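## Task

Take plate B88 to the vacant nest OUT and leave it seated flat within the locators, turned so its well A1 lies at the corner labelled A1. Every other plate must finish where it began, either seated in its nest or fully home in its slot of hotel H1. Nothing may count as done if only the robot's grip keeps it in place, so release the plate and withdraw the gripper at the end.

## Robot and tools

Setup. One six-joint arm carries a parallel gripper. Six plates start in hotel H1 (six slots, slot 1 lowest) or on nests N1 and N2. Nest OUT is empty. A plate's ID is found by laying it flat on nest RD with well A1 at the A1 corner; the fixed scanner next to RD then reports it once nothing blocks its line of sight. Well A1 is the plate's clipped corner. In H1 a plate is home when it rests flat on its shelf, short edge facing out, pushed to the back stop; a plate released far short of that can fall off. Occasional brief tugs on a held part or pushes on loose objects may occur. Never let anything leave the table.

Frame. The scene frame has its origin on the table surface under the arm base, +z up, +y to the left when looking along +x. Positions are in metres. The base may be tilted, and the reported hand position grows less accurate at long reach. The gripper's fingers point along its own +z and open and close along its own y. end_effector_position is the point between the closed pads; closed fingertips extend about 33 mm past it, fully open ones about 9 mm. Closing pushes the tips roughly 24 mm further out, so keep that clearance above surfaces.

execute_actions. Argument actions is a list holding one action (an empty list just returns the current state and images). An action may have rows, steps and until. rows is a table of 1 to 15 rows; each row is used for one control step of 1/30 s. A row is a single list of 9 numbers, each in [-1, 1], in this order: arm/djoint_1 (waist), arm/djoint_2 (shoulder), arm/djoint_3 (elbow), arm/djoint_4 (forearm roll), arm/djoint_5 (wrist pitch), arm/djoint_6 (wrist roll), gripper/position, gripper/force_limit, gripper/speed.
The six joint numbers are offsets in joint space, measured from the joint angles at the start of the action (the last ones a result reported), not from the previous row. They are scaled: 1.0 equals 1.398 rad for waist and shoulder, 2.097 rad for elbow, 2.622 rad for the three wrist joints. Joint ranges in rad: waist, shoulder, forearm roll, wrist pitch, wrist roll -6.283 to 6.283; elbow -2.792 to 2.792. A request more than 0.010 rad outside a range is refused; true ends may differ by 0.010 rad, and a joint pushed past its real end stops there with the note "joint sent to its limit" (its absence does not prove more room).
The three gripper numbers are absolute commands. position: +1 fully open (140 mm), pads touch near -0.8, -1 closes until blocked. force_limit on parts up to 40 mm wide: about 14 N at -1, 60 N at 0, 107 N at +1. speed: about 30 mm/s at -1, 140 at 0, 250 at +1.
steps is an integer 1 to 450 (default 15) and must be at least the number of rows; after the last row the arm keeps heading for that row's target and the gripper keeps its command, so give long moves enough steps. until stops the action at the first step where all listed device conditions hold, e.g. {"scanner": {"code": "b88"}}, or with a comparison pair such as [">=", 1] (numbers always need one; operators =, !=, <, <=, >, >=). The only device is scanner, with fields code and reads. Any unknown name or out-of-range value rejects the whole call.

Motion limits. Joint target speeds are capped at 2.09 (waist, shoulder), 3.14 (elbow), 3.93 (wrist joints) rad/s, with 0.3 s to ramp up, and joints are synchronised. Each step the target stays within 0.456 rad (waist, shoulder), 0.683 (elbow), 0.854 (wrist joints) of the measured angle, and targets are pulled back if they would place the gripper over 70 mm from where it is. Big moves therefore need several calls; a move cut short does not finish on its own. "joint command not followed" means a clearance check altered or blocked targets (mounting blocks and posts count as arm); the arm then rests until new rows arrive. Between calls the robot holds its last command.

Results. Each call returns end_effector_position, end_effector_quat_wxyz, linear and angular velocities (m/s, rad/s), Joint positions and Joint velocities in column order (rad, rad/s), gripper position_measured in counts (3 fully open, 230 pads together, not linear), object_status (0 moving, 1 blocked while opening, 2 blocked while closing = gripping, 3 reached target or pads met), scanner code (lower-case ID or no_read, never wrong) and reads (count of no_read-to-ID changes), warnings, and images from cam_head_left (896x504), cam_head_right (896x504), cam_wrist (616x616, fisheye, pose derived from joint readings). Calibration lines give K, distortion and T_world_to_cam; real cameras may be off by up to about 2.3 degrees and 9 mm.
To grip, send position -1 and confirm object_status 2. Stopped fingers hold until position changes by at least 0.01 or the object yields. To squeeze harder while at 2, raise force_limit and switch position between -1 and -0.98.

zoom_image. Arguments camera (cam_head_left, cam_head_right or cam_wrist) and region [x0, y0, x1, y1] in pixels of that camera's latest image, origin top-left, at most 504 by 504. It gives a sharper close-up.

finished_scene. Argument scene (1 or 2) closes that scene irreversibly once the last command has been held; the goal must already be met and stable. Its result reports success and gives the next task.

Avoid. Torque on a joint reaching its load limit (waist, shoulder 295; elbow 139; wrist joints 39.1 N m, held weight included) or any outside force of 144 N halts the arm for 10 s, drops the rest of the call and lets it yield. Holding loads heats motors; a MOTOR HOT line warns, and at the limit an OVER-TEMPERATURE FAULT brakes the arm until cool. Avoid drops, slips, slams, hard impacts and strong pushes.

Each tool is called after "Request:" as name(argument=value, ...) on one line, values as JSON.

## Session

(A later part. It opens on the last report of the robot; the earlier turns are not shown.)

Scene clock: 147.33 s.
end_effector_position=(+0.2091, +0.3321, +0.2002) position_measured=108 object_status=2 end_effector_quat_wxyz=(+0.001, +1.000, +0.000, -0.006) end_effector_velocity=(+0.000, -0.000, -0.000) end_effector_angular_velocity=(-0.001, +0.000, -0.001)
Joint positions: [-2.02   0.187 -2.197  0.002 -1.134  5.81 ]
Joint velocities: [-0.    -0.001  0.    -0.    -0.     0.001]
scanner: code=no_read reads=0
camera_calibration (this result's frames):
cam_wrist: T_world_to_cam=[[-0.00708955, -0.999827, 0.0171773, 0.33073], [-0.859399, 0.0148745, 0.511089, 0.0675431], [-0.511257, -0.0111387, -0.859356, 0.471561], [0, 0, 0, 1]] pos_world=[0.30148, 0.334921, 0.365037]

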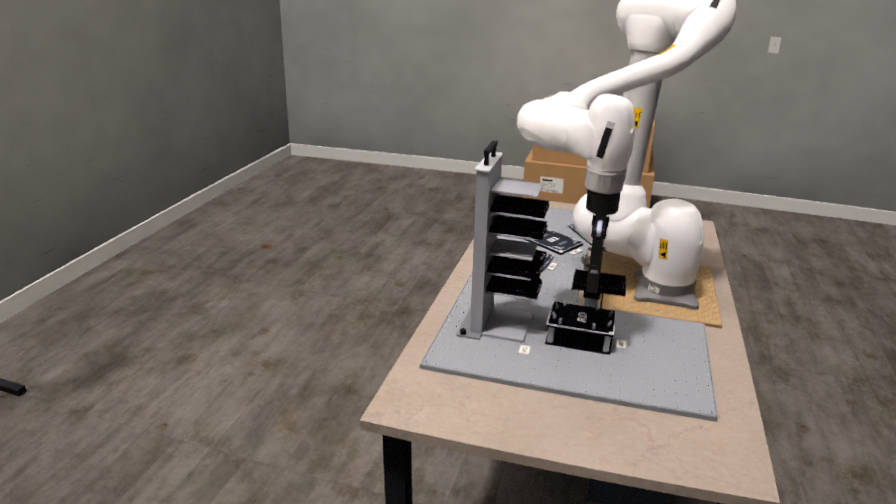

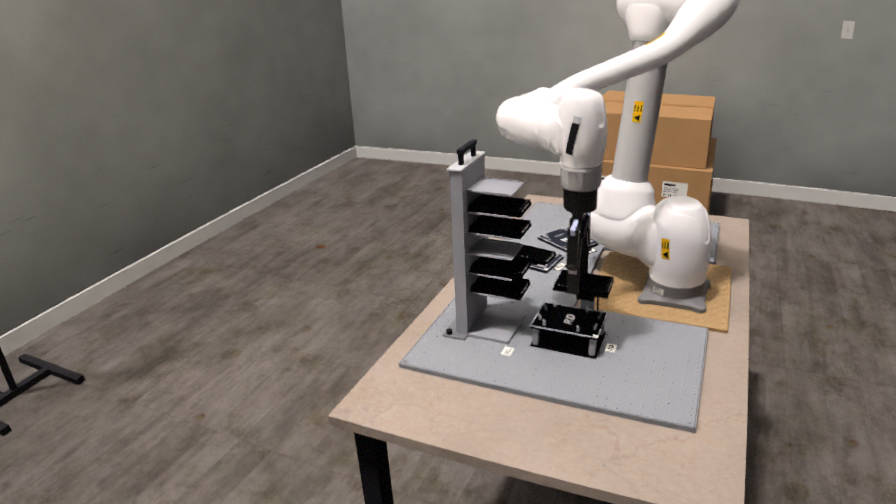

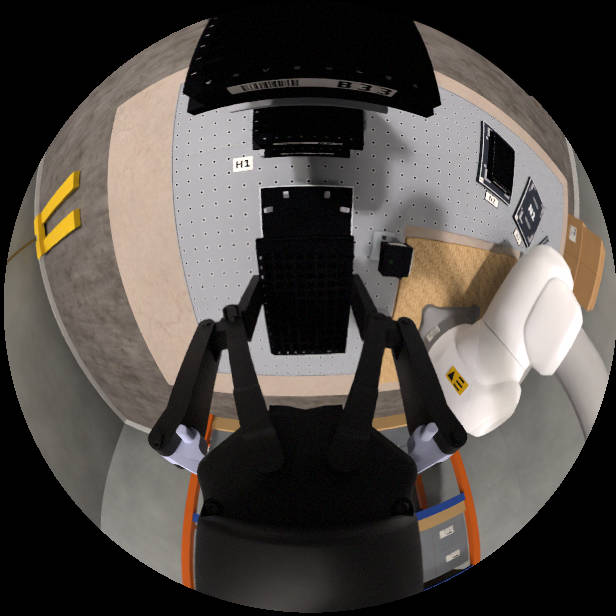

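Request:
execute_actions(actions=[{"rows":[[0,-0.05,-0.0405,0,0.06,0,-1,0,0]],"steps":35}])

Request:
zoom_image(camera="cam_head_right", region=[480, 240, 680, 370])

Scene clock: 156.23 s.
end_effector_position=(+0.2090, +0.3328, +0.1316) position_measured=108 object_status=2 end_effector_quat_wxyz=(+0.000, +1.000, +0.000, -0.005) end_effector_velocity=(+0.000, -0.000, +0.000) end_effector_angular_velocity=(+0.001, -0.000, -0.001)
Joint positions: [-2.02   0.117 -2.282  0.002 -0.977  5.81 ]
Joint velocities: [-0.001  0.001  0.    -0.     0.    -0.   ]
scanner: code=no_read reads=0
camera_calibration (this result's frames):
cam_wrist: T_world_to_cam=[[-0.00737694, -0.999859, 0.015111, 0.332978], [-0.860013, 0.014054, 0.510079, 0.103027], [-0.510219, -0.0092328, -0.859995, 0.411726], [0, 0, 0, 1]] pos_world=[0.301132, 0.335284, 0.296498]

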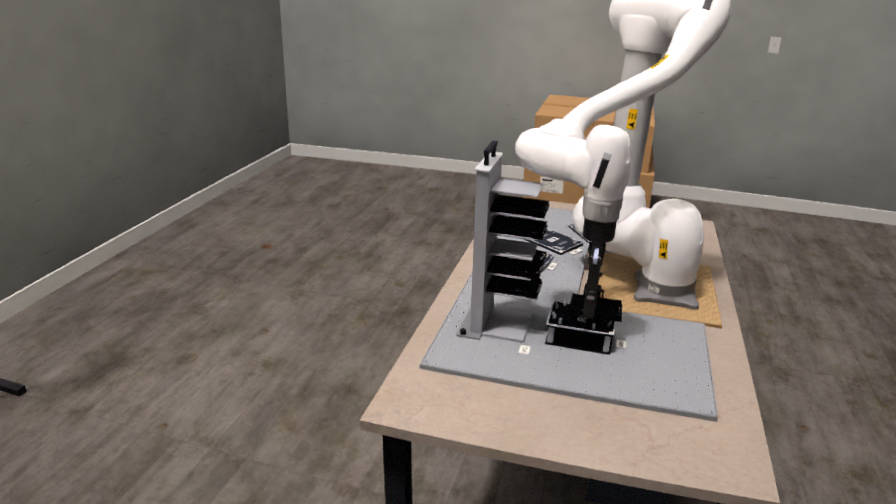

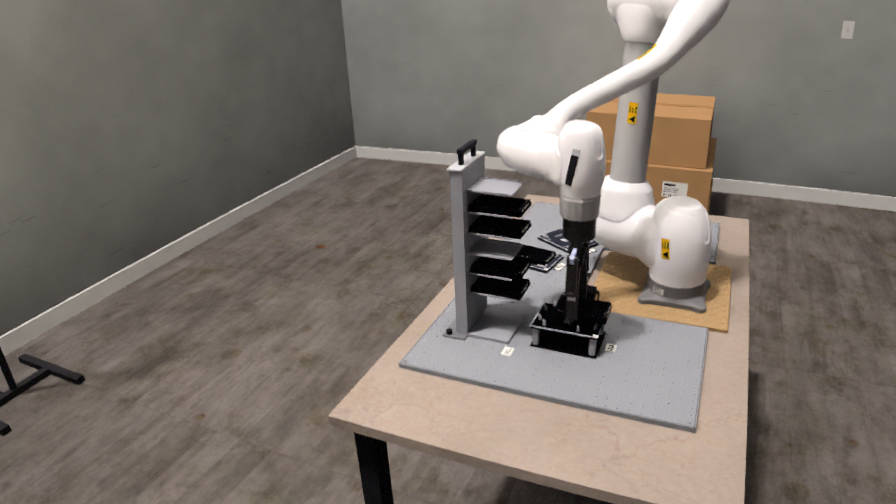

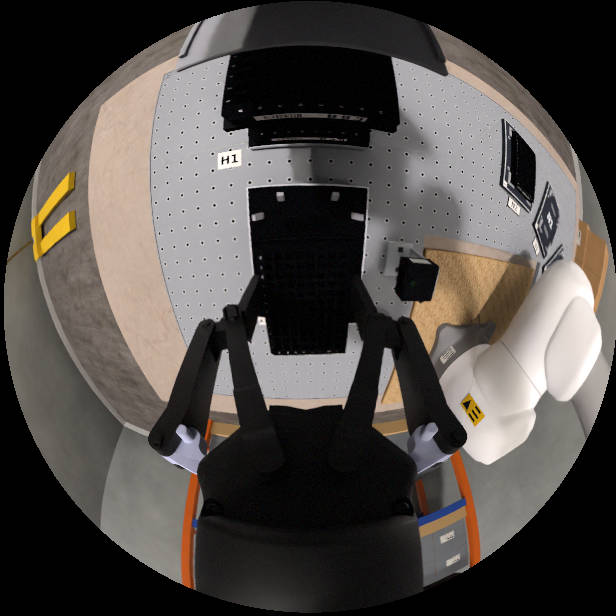

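Region (480, 240, 680, 370) of cam_head_right's 896x504 image, scaled by 2.520, with more detail than that image has; it fills the top 328 rows of this view, and the rest is white.

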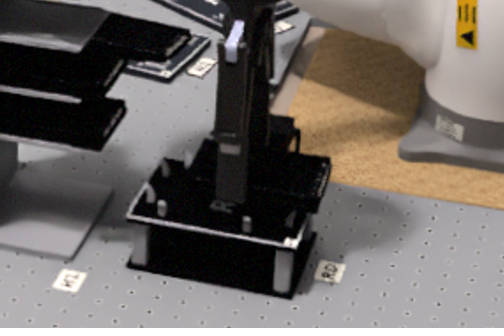

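Request:
execute_actions(actions=[{"rows":[[-0.038,-0.0165,0.0093,0,0.0013,-0.02,-1,0,0]],"steps":30}])

Request:
zoom_image(camera="cam_head_right", region=[480, 240, 680, 370])

Scene clock: 163.30 s.
end_effector_position=(+0.2329, +0.3326, +0.1312) position_measured=108 object_status=2 end_effector_quat_wxyz=(+0.000, +1.000, -0.000, -0.005) end_effector_velocity=(+0.000, +0.000, +0.000) end_effector_angular_velocity=(+0.001, -0.000, -0.001)
Joint positions: [-2.074  0.094 -2.262  0.002 -0.973  5.758]
Joint velocities: [-0.     0.001  0.     0.    -0.     0.001]
scanner: code=no_read reads=0
camera_calibration (this result's frames):
cam_wrist: T_world_to_cam=[[-0.00808028, -0.999852, 0.0151812, 0.333098], [-0.85998, 0.0146952, 0.510117, 0.123551], [-0.510264, -0.0089336, -0.859971, 0.423526], [0, 0, 0, 1]] pos_world=[0.325053, 0.335016, 0.296138]

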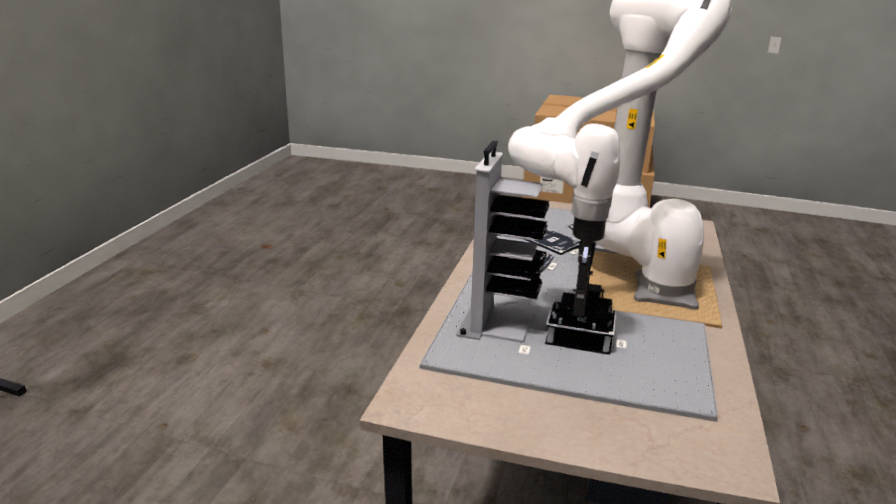

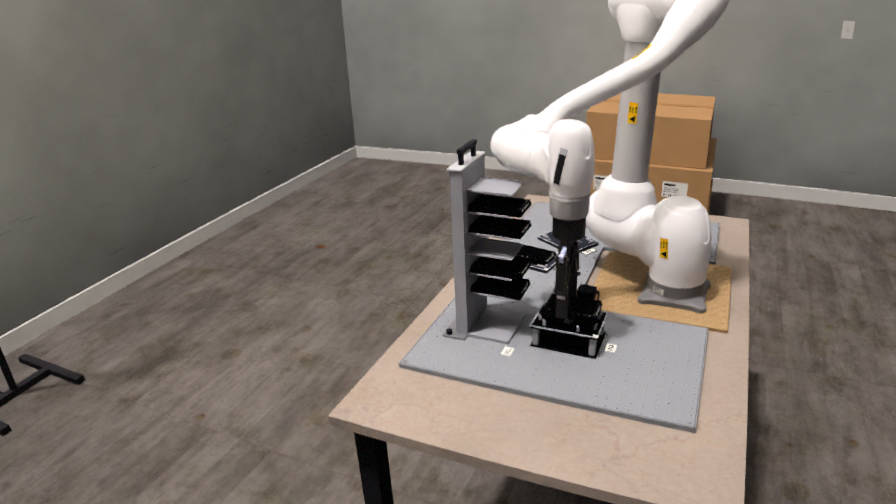

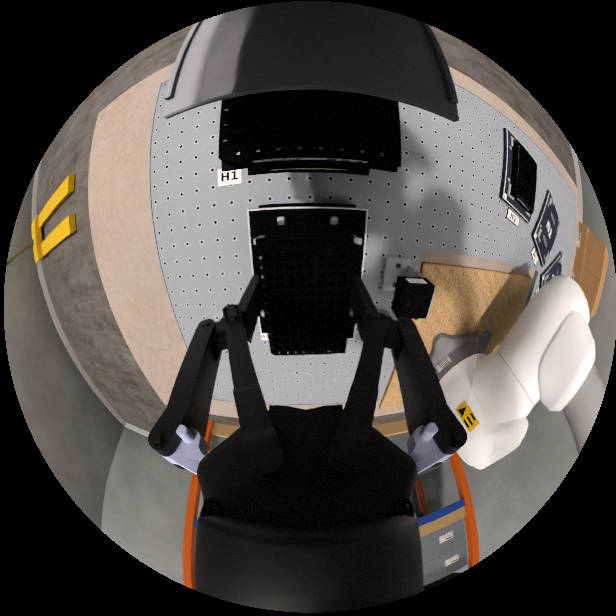

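Region (480, 240, 680, 370) of cam_head_right's 896x504 image, scaled by 2.520, with more detail than that image has; it fills the top 328 rows of this view, and the rest is white.

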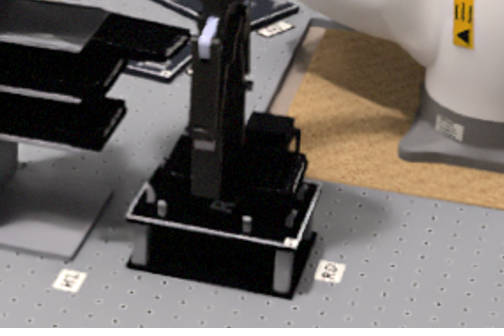

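Request:
execute_actions(actions=[{"rows":[[0,-0.0145,-0.0117,0,0.0174,0,-1,0,0]],"steps":30}])

Request:
zoom_image(camera="cam_wrist", region=[200, 180, 420, 380])

Request:
zoom_image(camera="cam_head_left", region=[500, 250, 680, 370])

Scene clock: 176.50 s.
end_effector_position=(+0.2323, +0.3315, +0.1140) position_measured=108 object_status=2 end_effector_quat_wxyz=(-0.000, +1.000, -0.000, -0.005) end_effector_velocity=(+0.000, -0.000, -0.000) end_effector_angular_velocity=(-0.000, -0.000, -0.001)
Joint positions: [-2.074  0.076 -2.284  0.001 -0.932  5.758]
Joint velocities: [-0.001 -0.    -0.    -0.     0.    -0.   ]
FORCE FAULT: contact force on the arm reached its limit, and the arm stopped for 10 seconds. The contact can be on any part of the arm, not only on its tool. The arm's remaining commands of this call were not run. The arm holds still and accepts commands again. Move the arm away from the contact; if what it grips holds it there, let go first. Pushing or pulling that hard again can fault the arm again.
scanner: code=b80 reads=1
camera_calibration (this result's frames):
cam_wrist: T_world_to_cam=[[-0.00796326, -0.999869, 0.0140664, 0.33238], [-0.860526, 0.0140172, 0.509213, 0.132299], [-0.509344, -0.00804949, -0.860525, 0.407927], [0, 0, 0, 1]] pos_world=[0.324269, 0.333765, 0.278988]

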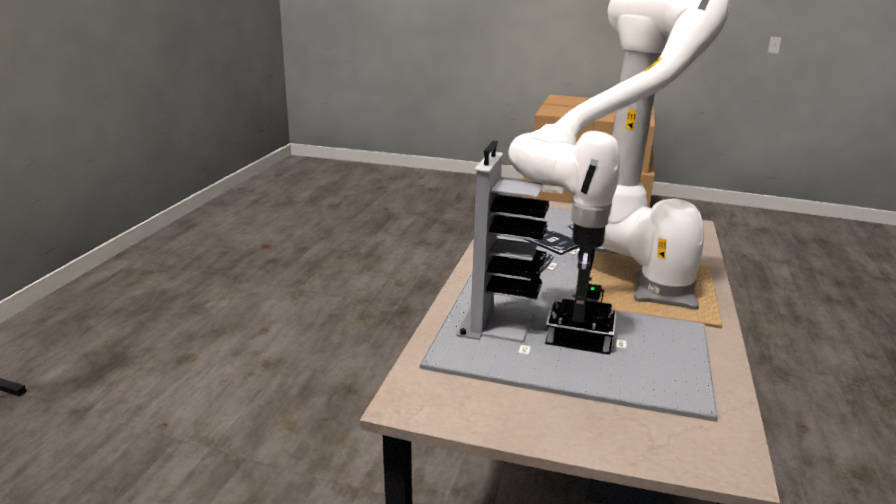

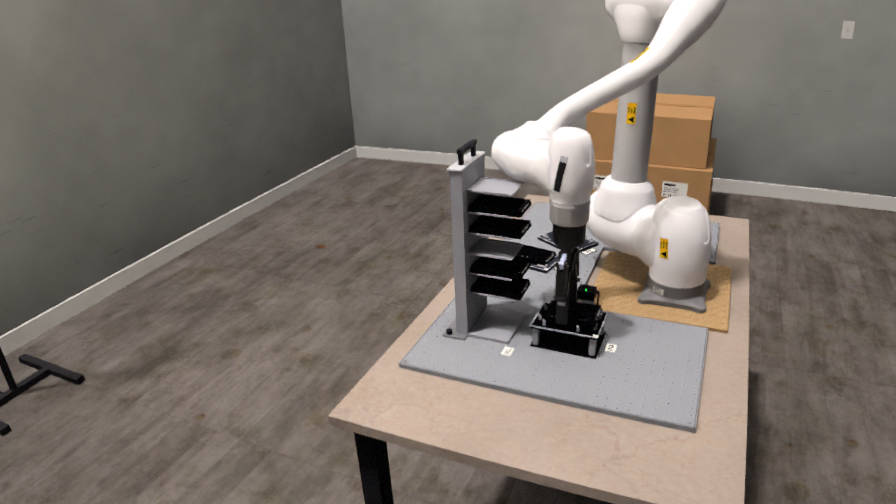

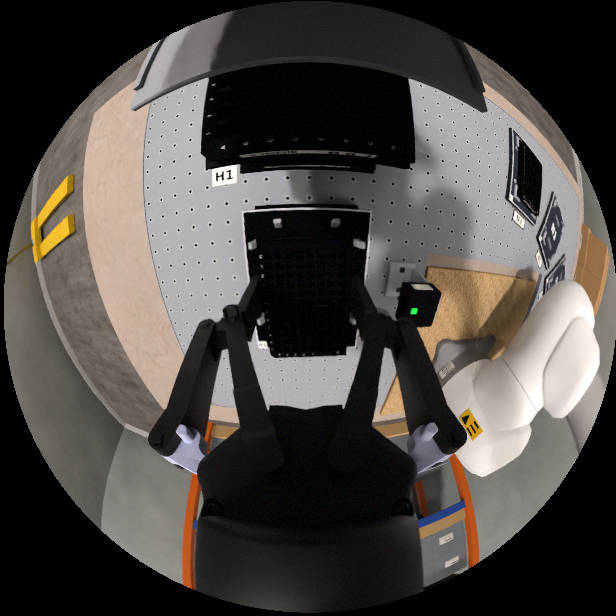

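Region (200, 180, 420, 380) of cam_wrist's 616x616 image, scaled by 2.291, with more detail than that image has; it fills the top 458 rows of this view, and the rest is white.

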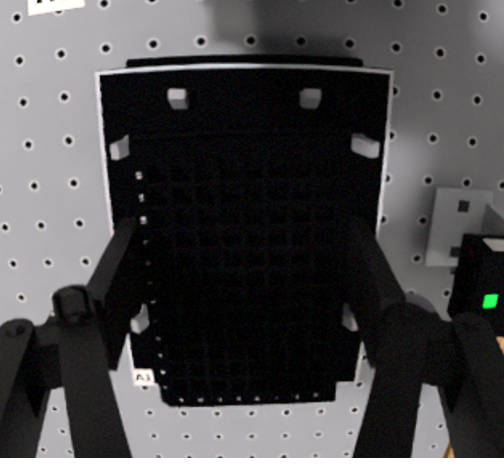

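Region (500, 250, 680, 370) of cam_head_left's 896x504 image, scaled by 2.800, with more detail than that image has.

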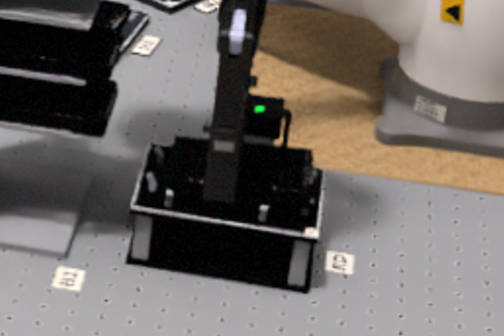

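Request:
execute_actions(actions=[{"rows":[[0,0.067,0.05,0,-0.0755,0,-1,0,0]],"steps":35}])

Request:
execute_actions(actions=[{"rows":[[0.03,0.117,0.347,0,-0.339,-0.37,-1,0,0]],"steps":60}])

Request:
execute_actions(actions=[{"rows":[[-1,0,0,0,0,0,-1,0,0]],"steps":60}])

Request:
execute_actions(actions=[])

Scene clock: 183.53 s.
end_effector_position=(+0.2327, +0.3311, +0.2020) position_measured=108 object_status=2 end_effector_quat_wxyz=(-0.001, +1.000, -0.000, -0.005) end_effector_velocity=(-0.000, +0.000, +0.000) end_effector_angular_velocity=(+0.000, -0.000, +0.001)
Joint positions: [-2.074  0.169 -2.179  0.001 -1.13   5.758]
Joint velocities: [ 0.001  0.001 -0.     0.    -0.     0.   ]
scanner: code=no_read reads=1
camera_calibration (this result's frames):
cam_wrist: T_world_to_cam=[[-0.00773069, -0.999879, 0.013463, 0.3308], [-0.860622, 0.0135084, 0.509065, 0.0880707], [-0.509186, -0.00765114, -0.860623, 0.483751], [0, 0, 0, 1]] pos_world=[0.324672, 0.333271, 0.36704]

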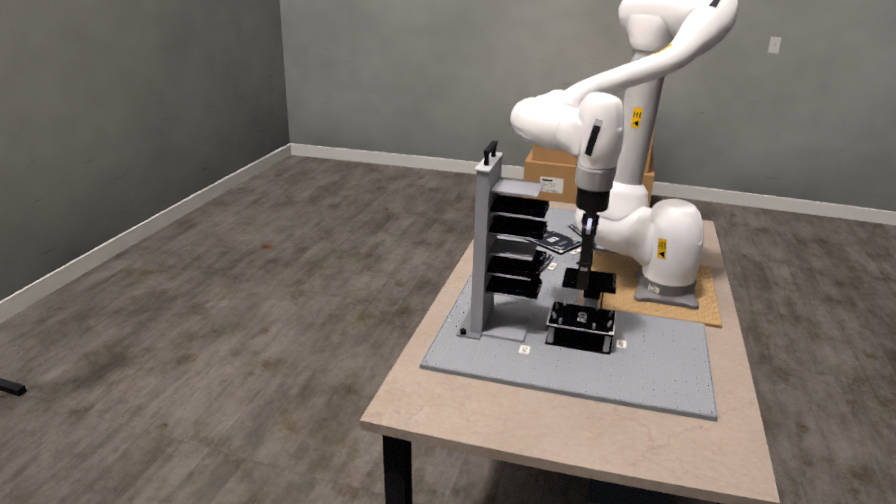

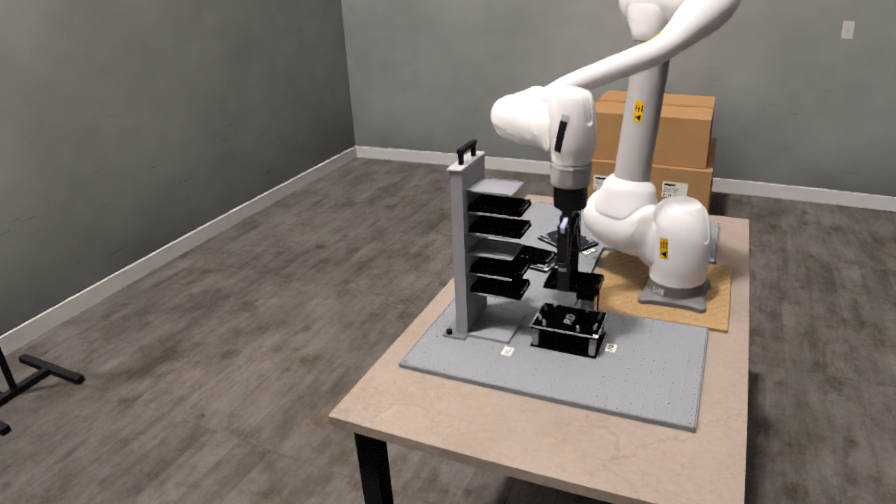

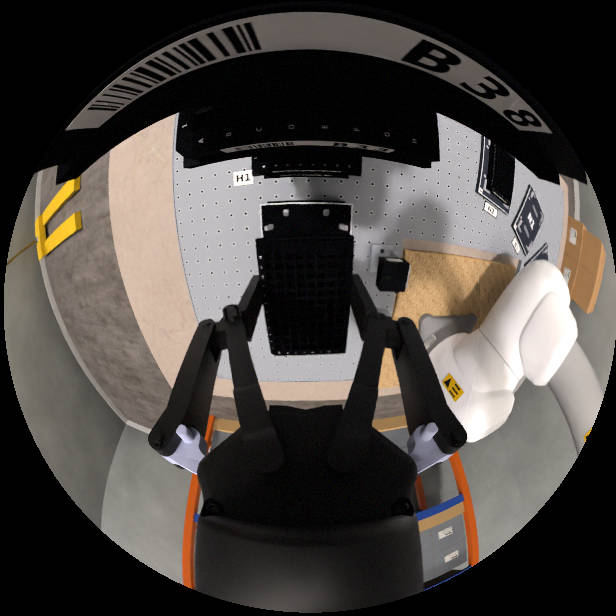

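Scene clock: 185.53 s.
end_effector_position=(+0.1760, +0.2520, +0.6593) position_measured=108 object_status=2 end_effector_quat_wxyz=(-0.003, +0.874, +0.485, -0.003) end_effector_velocity=(-0.000, +0.000, -0.000) end_effector_angular_velocity=(-0.000, +0.001, +0.000)
Joint positions: [-2.032  0.333 -1.451  0.001 -2.019  4.788]
Joint velocities: [ 0.    -0.    -0.     0.     0.     0.001]
scanner: code=no_read reads=1
camera_calibration (this result's frames):
cam_wrist: T_world_to_cam=[[0.844297, -0.535842, 0.00600671, -0.0168723], [-0.465872, -0.728418, 0.502365, -0.0705636], [-0.264813, -0.426943, -0.864635, 0.913172], [0, 0, 0, 1]] pos_world=[0.223191, 0.329432, 0.82511]

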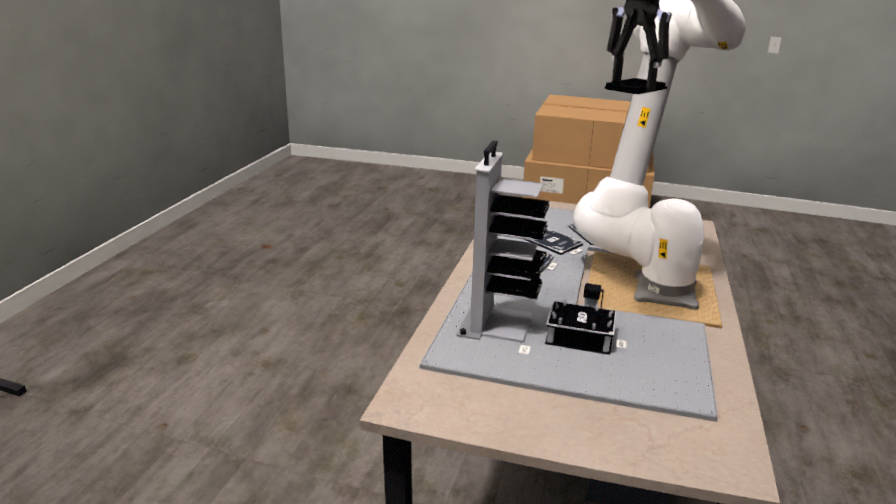

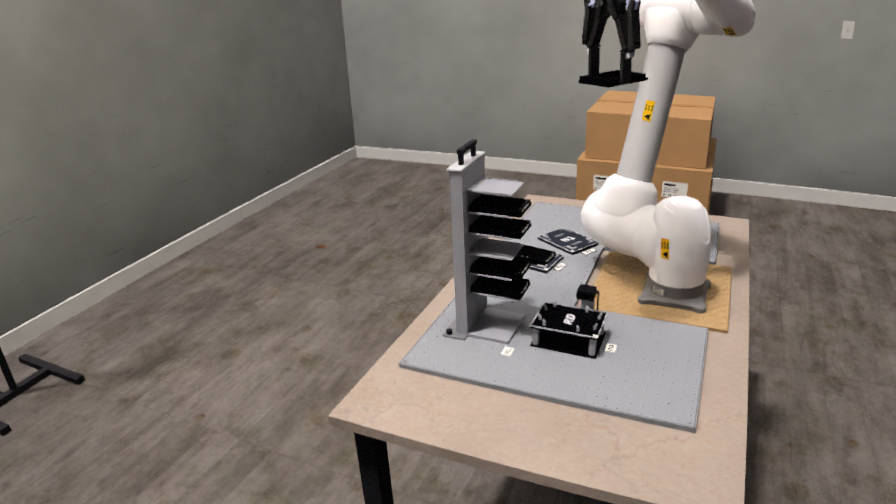

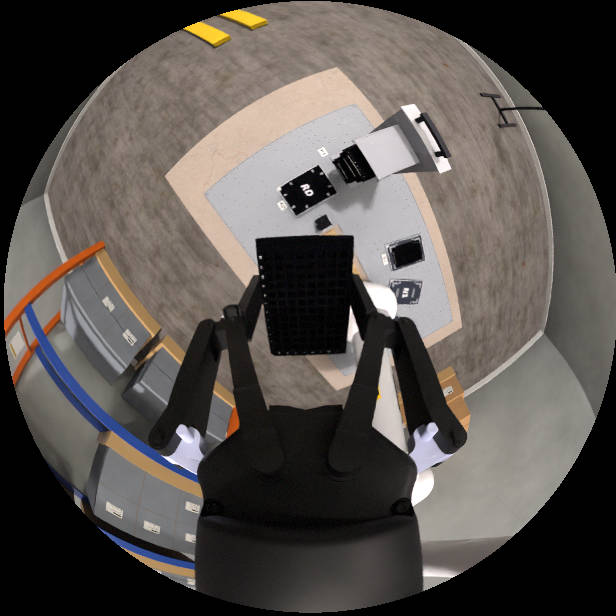

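Scene clock: 187.53 s.
end_effector_position=(+0.2826, -0.1239, +0.6588) position_measured=108 object_status=2 end_effector_quat_wxyz=(+0.001, +0.982, -0.191, -0.002) end_effector_velocity=(-0.000, +0.000, +0.000) end_effector_angular_velocity=(-0.000, -0.001, -0.000)
Joint positions: [-3.43   0.333 -1.451  0.001 -2.019  4.788]
Joint velocities: [0.    0.001 0.    0.    0.    0.001]
scanner: code=no_read reads=1
camera_calibration (this result's frames):
cam_wrist: T_world_to_cam=[[-0.382711, -0.923707, 0.0172475, -0.0169957], [-0.794438, 0.338567, 0.504222, -0.0705755], [-0.471593, 0.179269, -0.863402, 0.913168], [0, 0, 0, 1]] pos_world=[0.368072, -0.155507, 0.824309]

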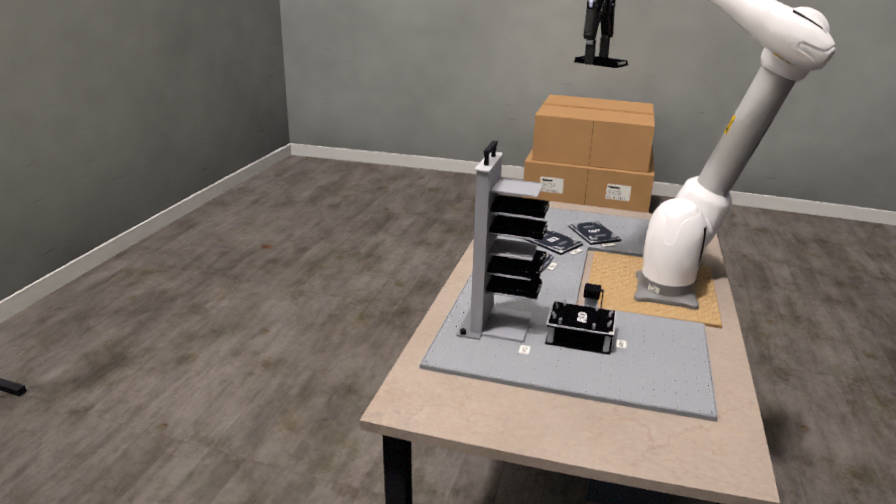

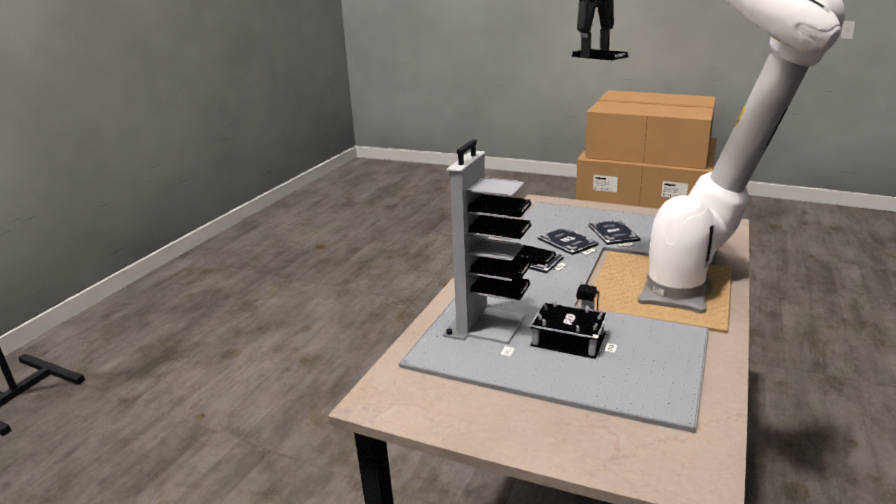

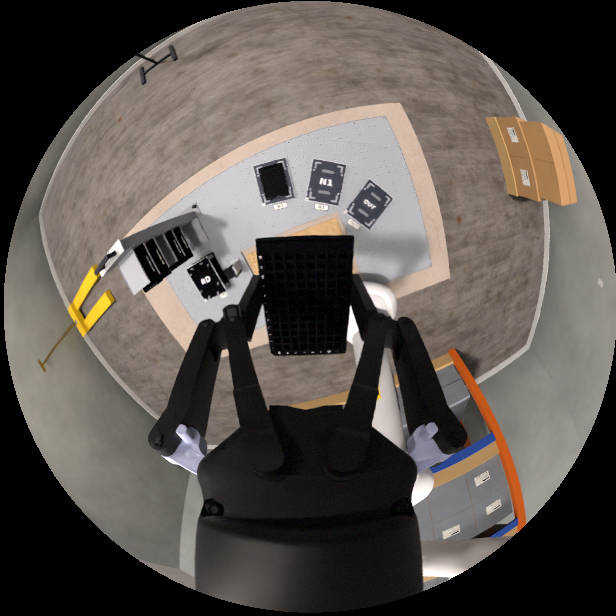

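Scene clock: 187.53 s.
end_effector_position=(+0.2826, -0.1239, +0.6588) position_measured=108 object_status=2 end_effector_quat_wxyz=(+0.001, +0.982, -0.191, -0.002) end_effector_velocity=(-0.000, +0.000, +0.000) end_effector_angular_velocity=(-0.000, -0.001, -0.000)
Joint positions: [-3.43   0.333 -1.451  0.001 -2.019  4.788]
Joint velocities: [0.    0.001 0.    0.    0.    0.001]
scanner: code=no_read reads=1
camera_calibration (this result's frames):
cam_wrist: T_world_to_cam=[[-0.382711, -0.923707, 0.0172475, -0.0169957], [-0.794438, 0.338567, 0.504222, -0.0705755], [-0.471593, 0.179269, -0.863402, 0.913168], [0, 0, 0, 1]] pos_world=[0.368072, -0.155507, 0.824309]

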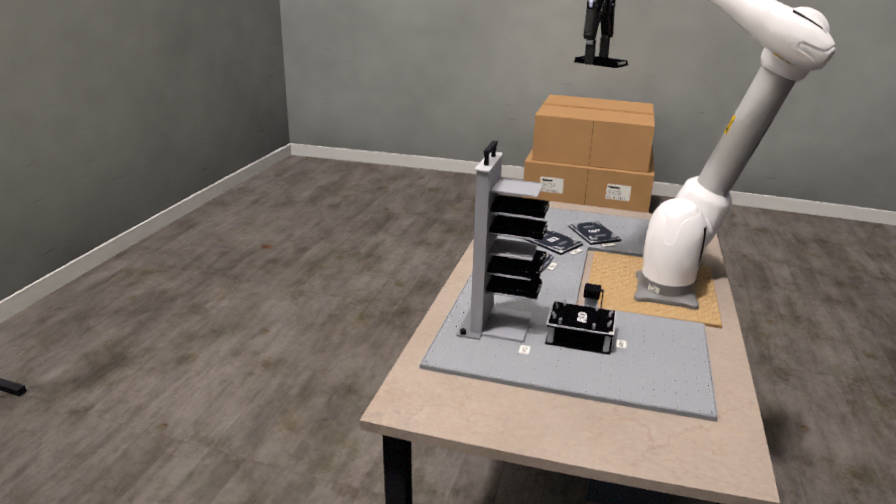

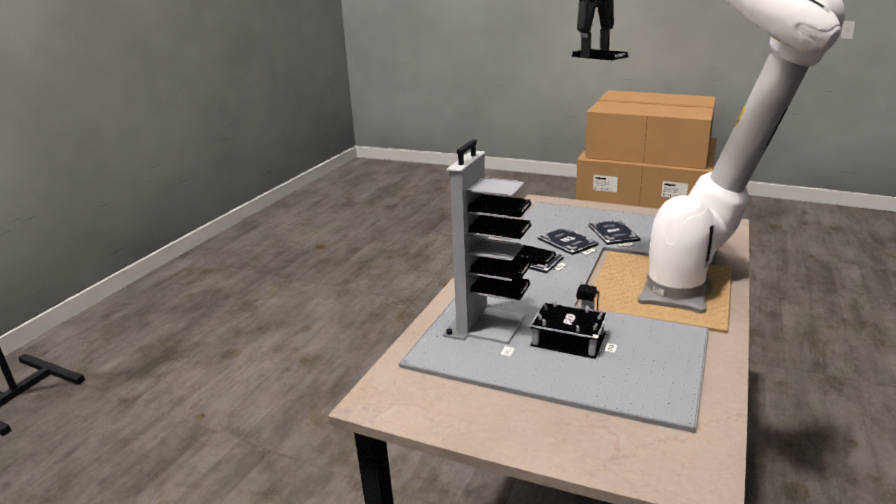

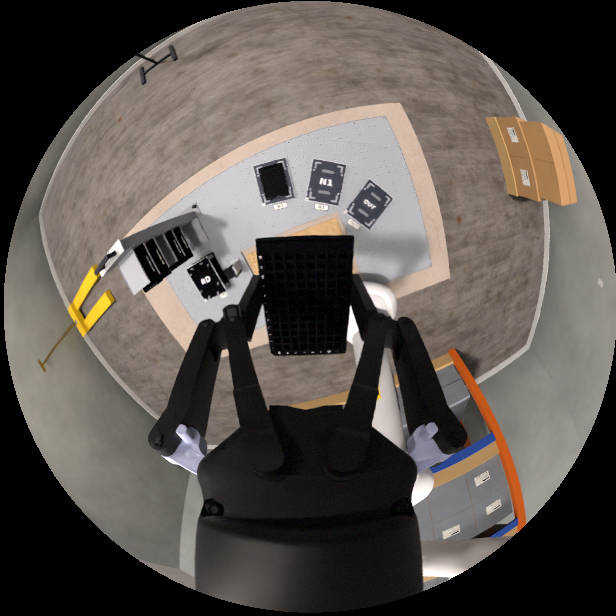

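Request:
execute_actions(actions=[{"rows":[[-0.129,-0.2,-0.336,0,0.3715,0,-1,0,0]],"steps":60}])

Request:
execute_actions(actions=[{"rows":[[0,-0.09,-0.045,0,0.0845,0,-1,0,0]],"steps":40}])

Request:
zoom_image(camera="cam_wrist", region=[200, 180, 420, 380])

Scene clock: 193.53 s.
end_effector_position=(+0.3793, -0.2404, +0.1633) position_measured=108 object_status=2 end_effector_quat_wxyz=(+0.000, +0.960, -0.280, -0.007) end_effector_velocity=(+0.000, +0.000, -0.000) end_effector_angular_velocity=(+0.001, +0.001, +0.001)
Joint positions: [-3.61   0.053 -2.156  0.001 -1.045  4.788]
Joint velocities: [ 0.001 -0.001  0.    -0.    -0.001  0.   ]
scanner: code=no_read reads=1
camera_calibration (this result's frames):
cam_wrist: T_world_to_cam=[[-0.543173, -0.839394, 0.0195072, 0.00172743], [-0.715513, 0.474916, 0.512344, 0.297038], [-0.439322, 0.264334, -0.858559, 0.559303], [0, 0, 0, 1]] pos_world=[0.459187, -0.287461, 0.327975]

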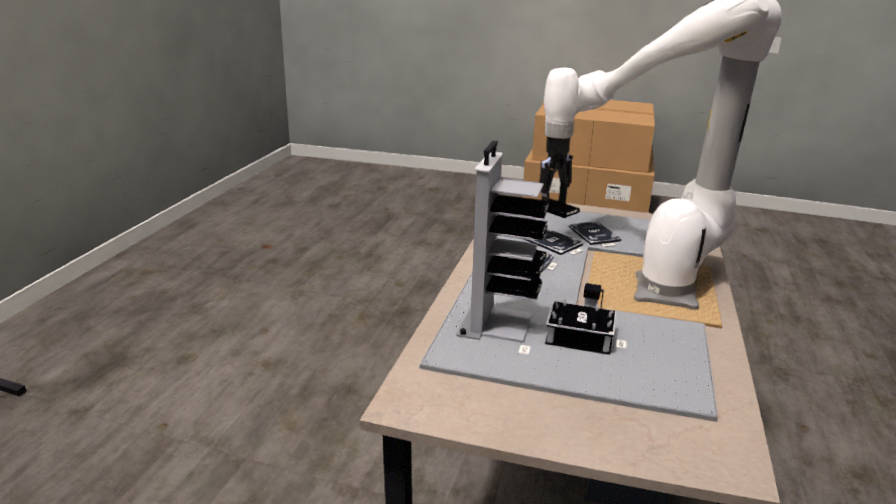

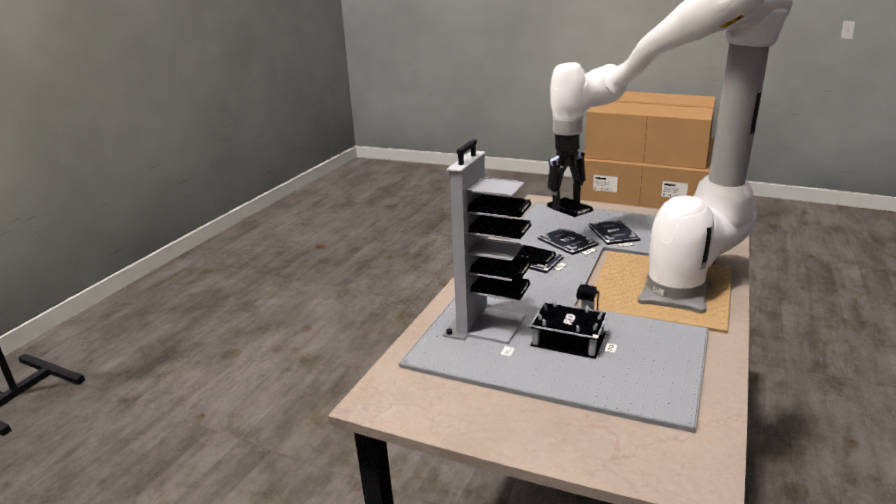

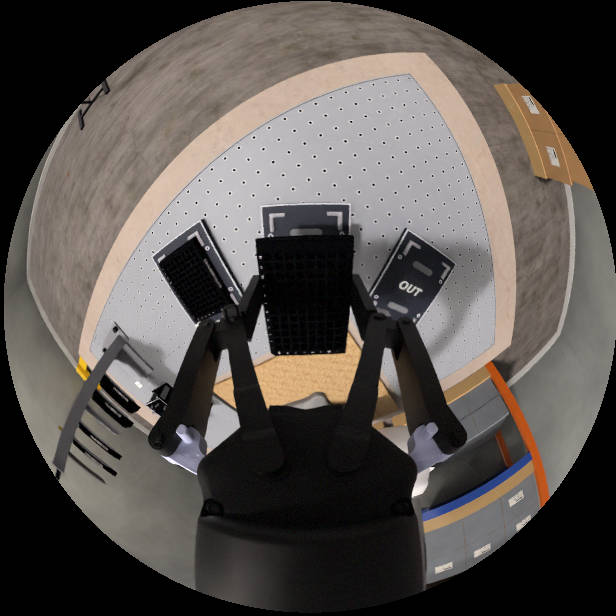

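Scene clock: 194.87 s.
end_effector_position=(+0.3827, -0.2429, +0.0641) position_measured=108 object_status=2 end_effector_quat_wxyz=(+0.001, +0.960, -0.280, -0.006) end_effector_velocity=(-0.000, -0.000, +0.000) end_effector_angular_velocity=(+0.000, -0.000, -0.000)
Joint positions: [-3.61  -0.073 -2.25   0.001 -0.823  4.788]
Joint velocities: [-0.  0. -0.  0. -0. -0.]
scanner: code=no_read reads=1
camera_calibration (this result's frames):
cam_wrist: T_world_to_cam=[[-0.543397, -0.839247, 0.0195853, 0.00356181], [-0.715945, 0.475491, 0.511205, 0.351765], [-0.43834, 0.263765, -0.859236, 0.475805], [0, 0, 0, 1]] pos_world=[0.462345, -0.289773, 0.228935]

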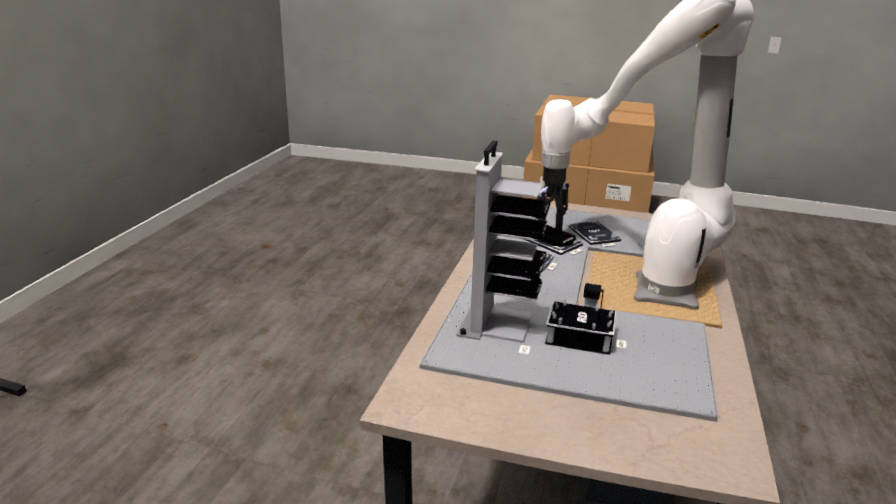

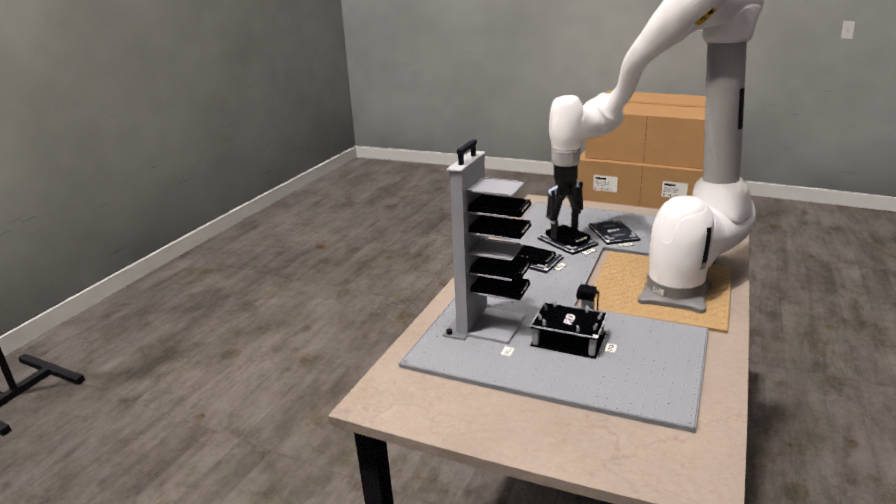

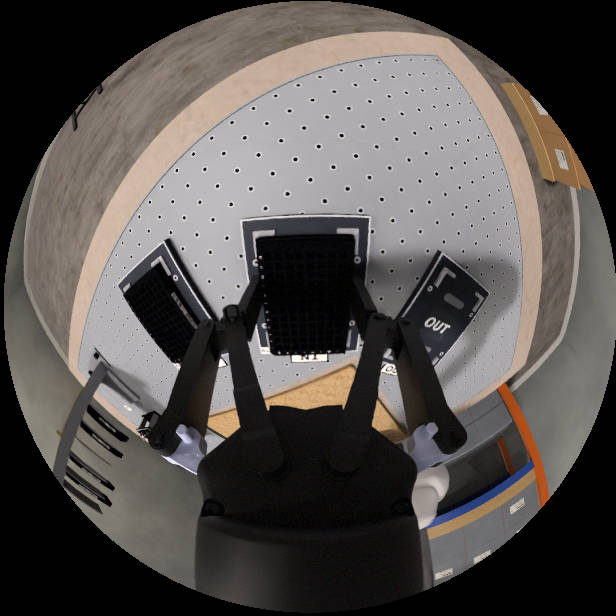

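Region (200, 180, 420, 380) of cam_wrist's 616x616 image, scaled by 2.291, with more detail than that image has; it fills the top 458 rows of this view, and the rest is white.

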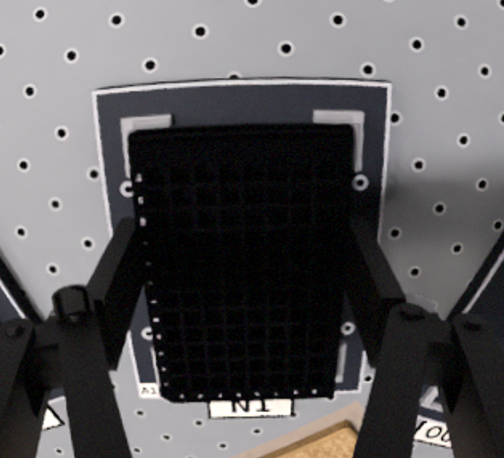

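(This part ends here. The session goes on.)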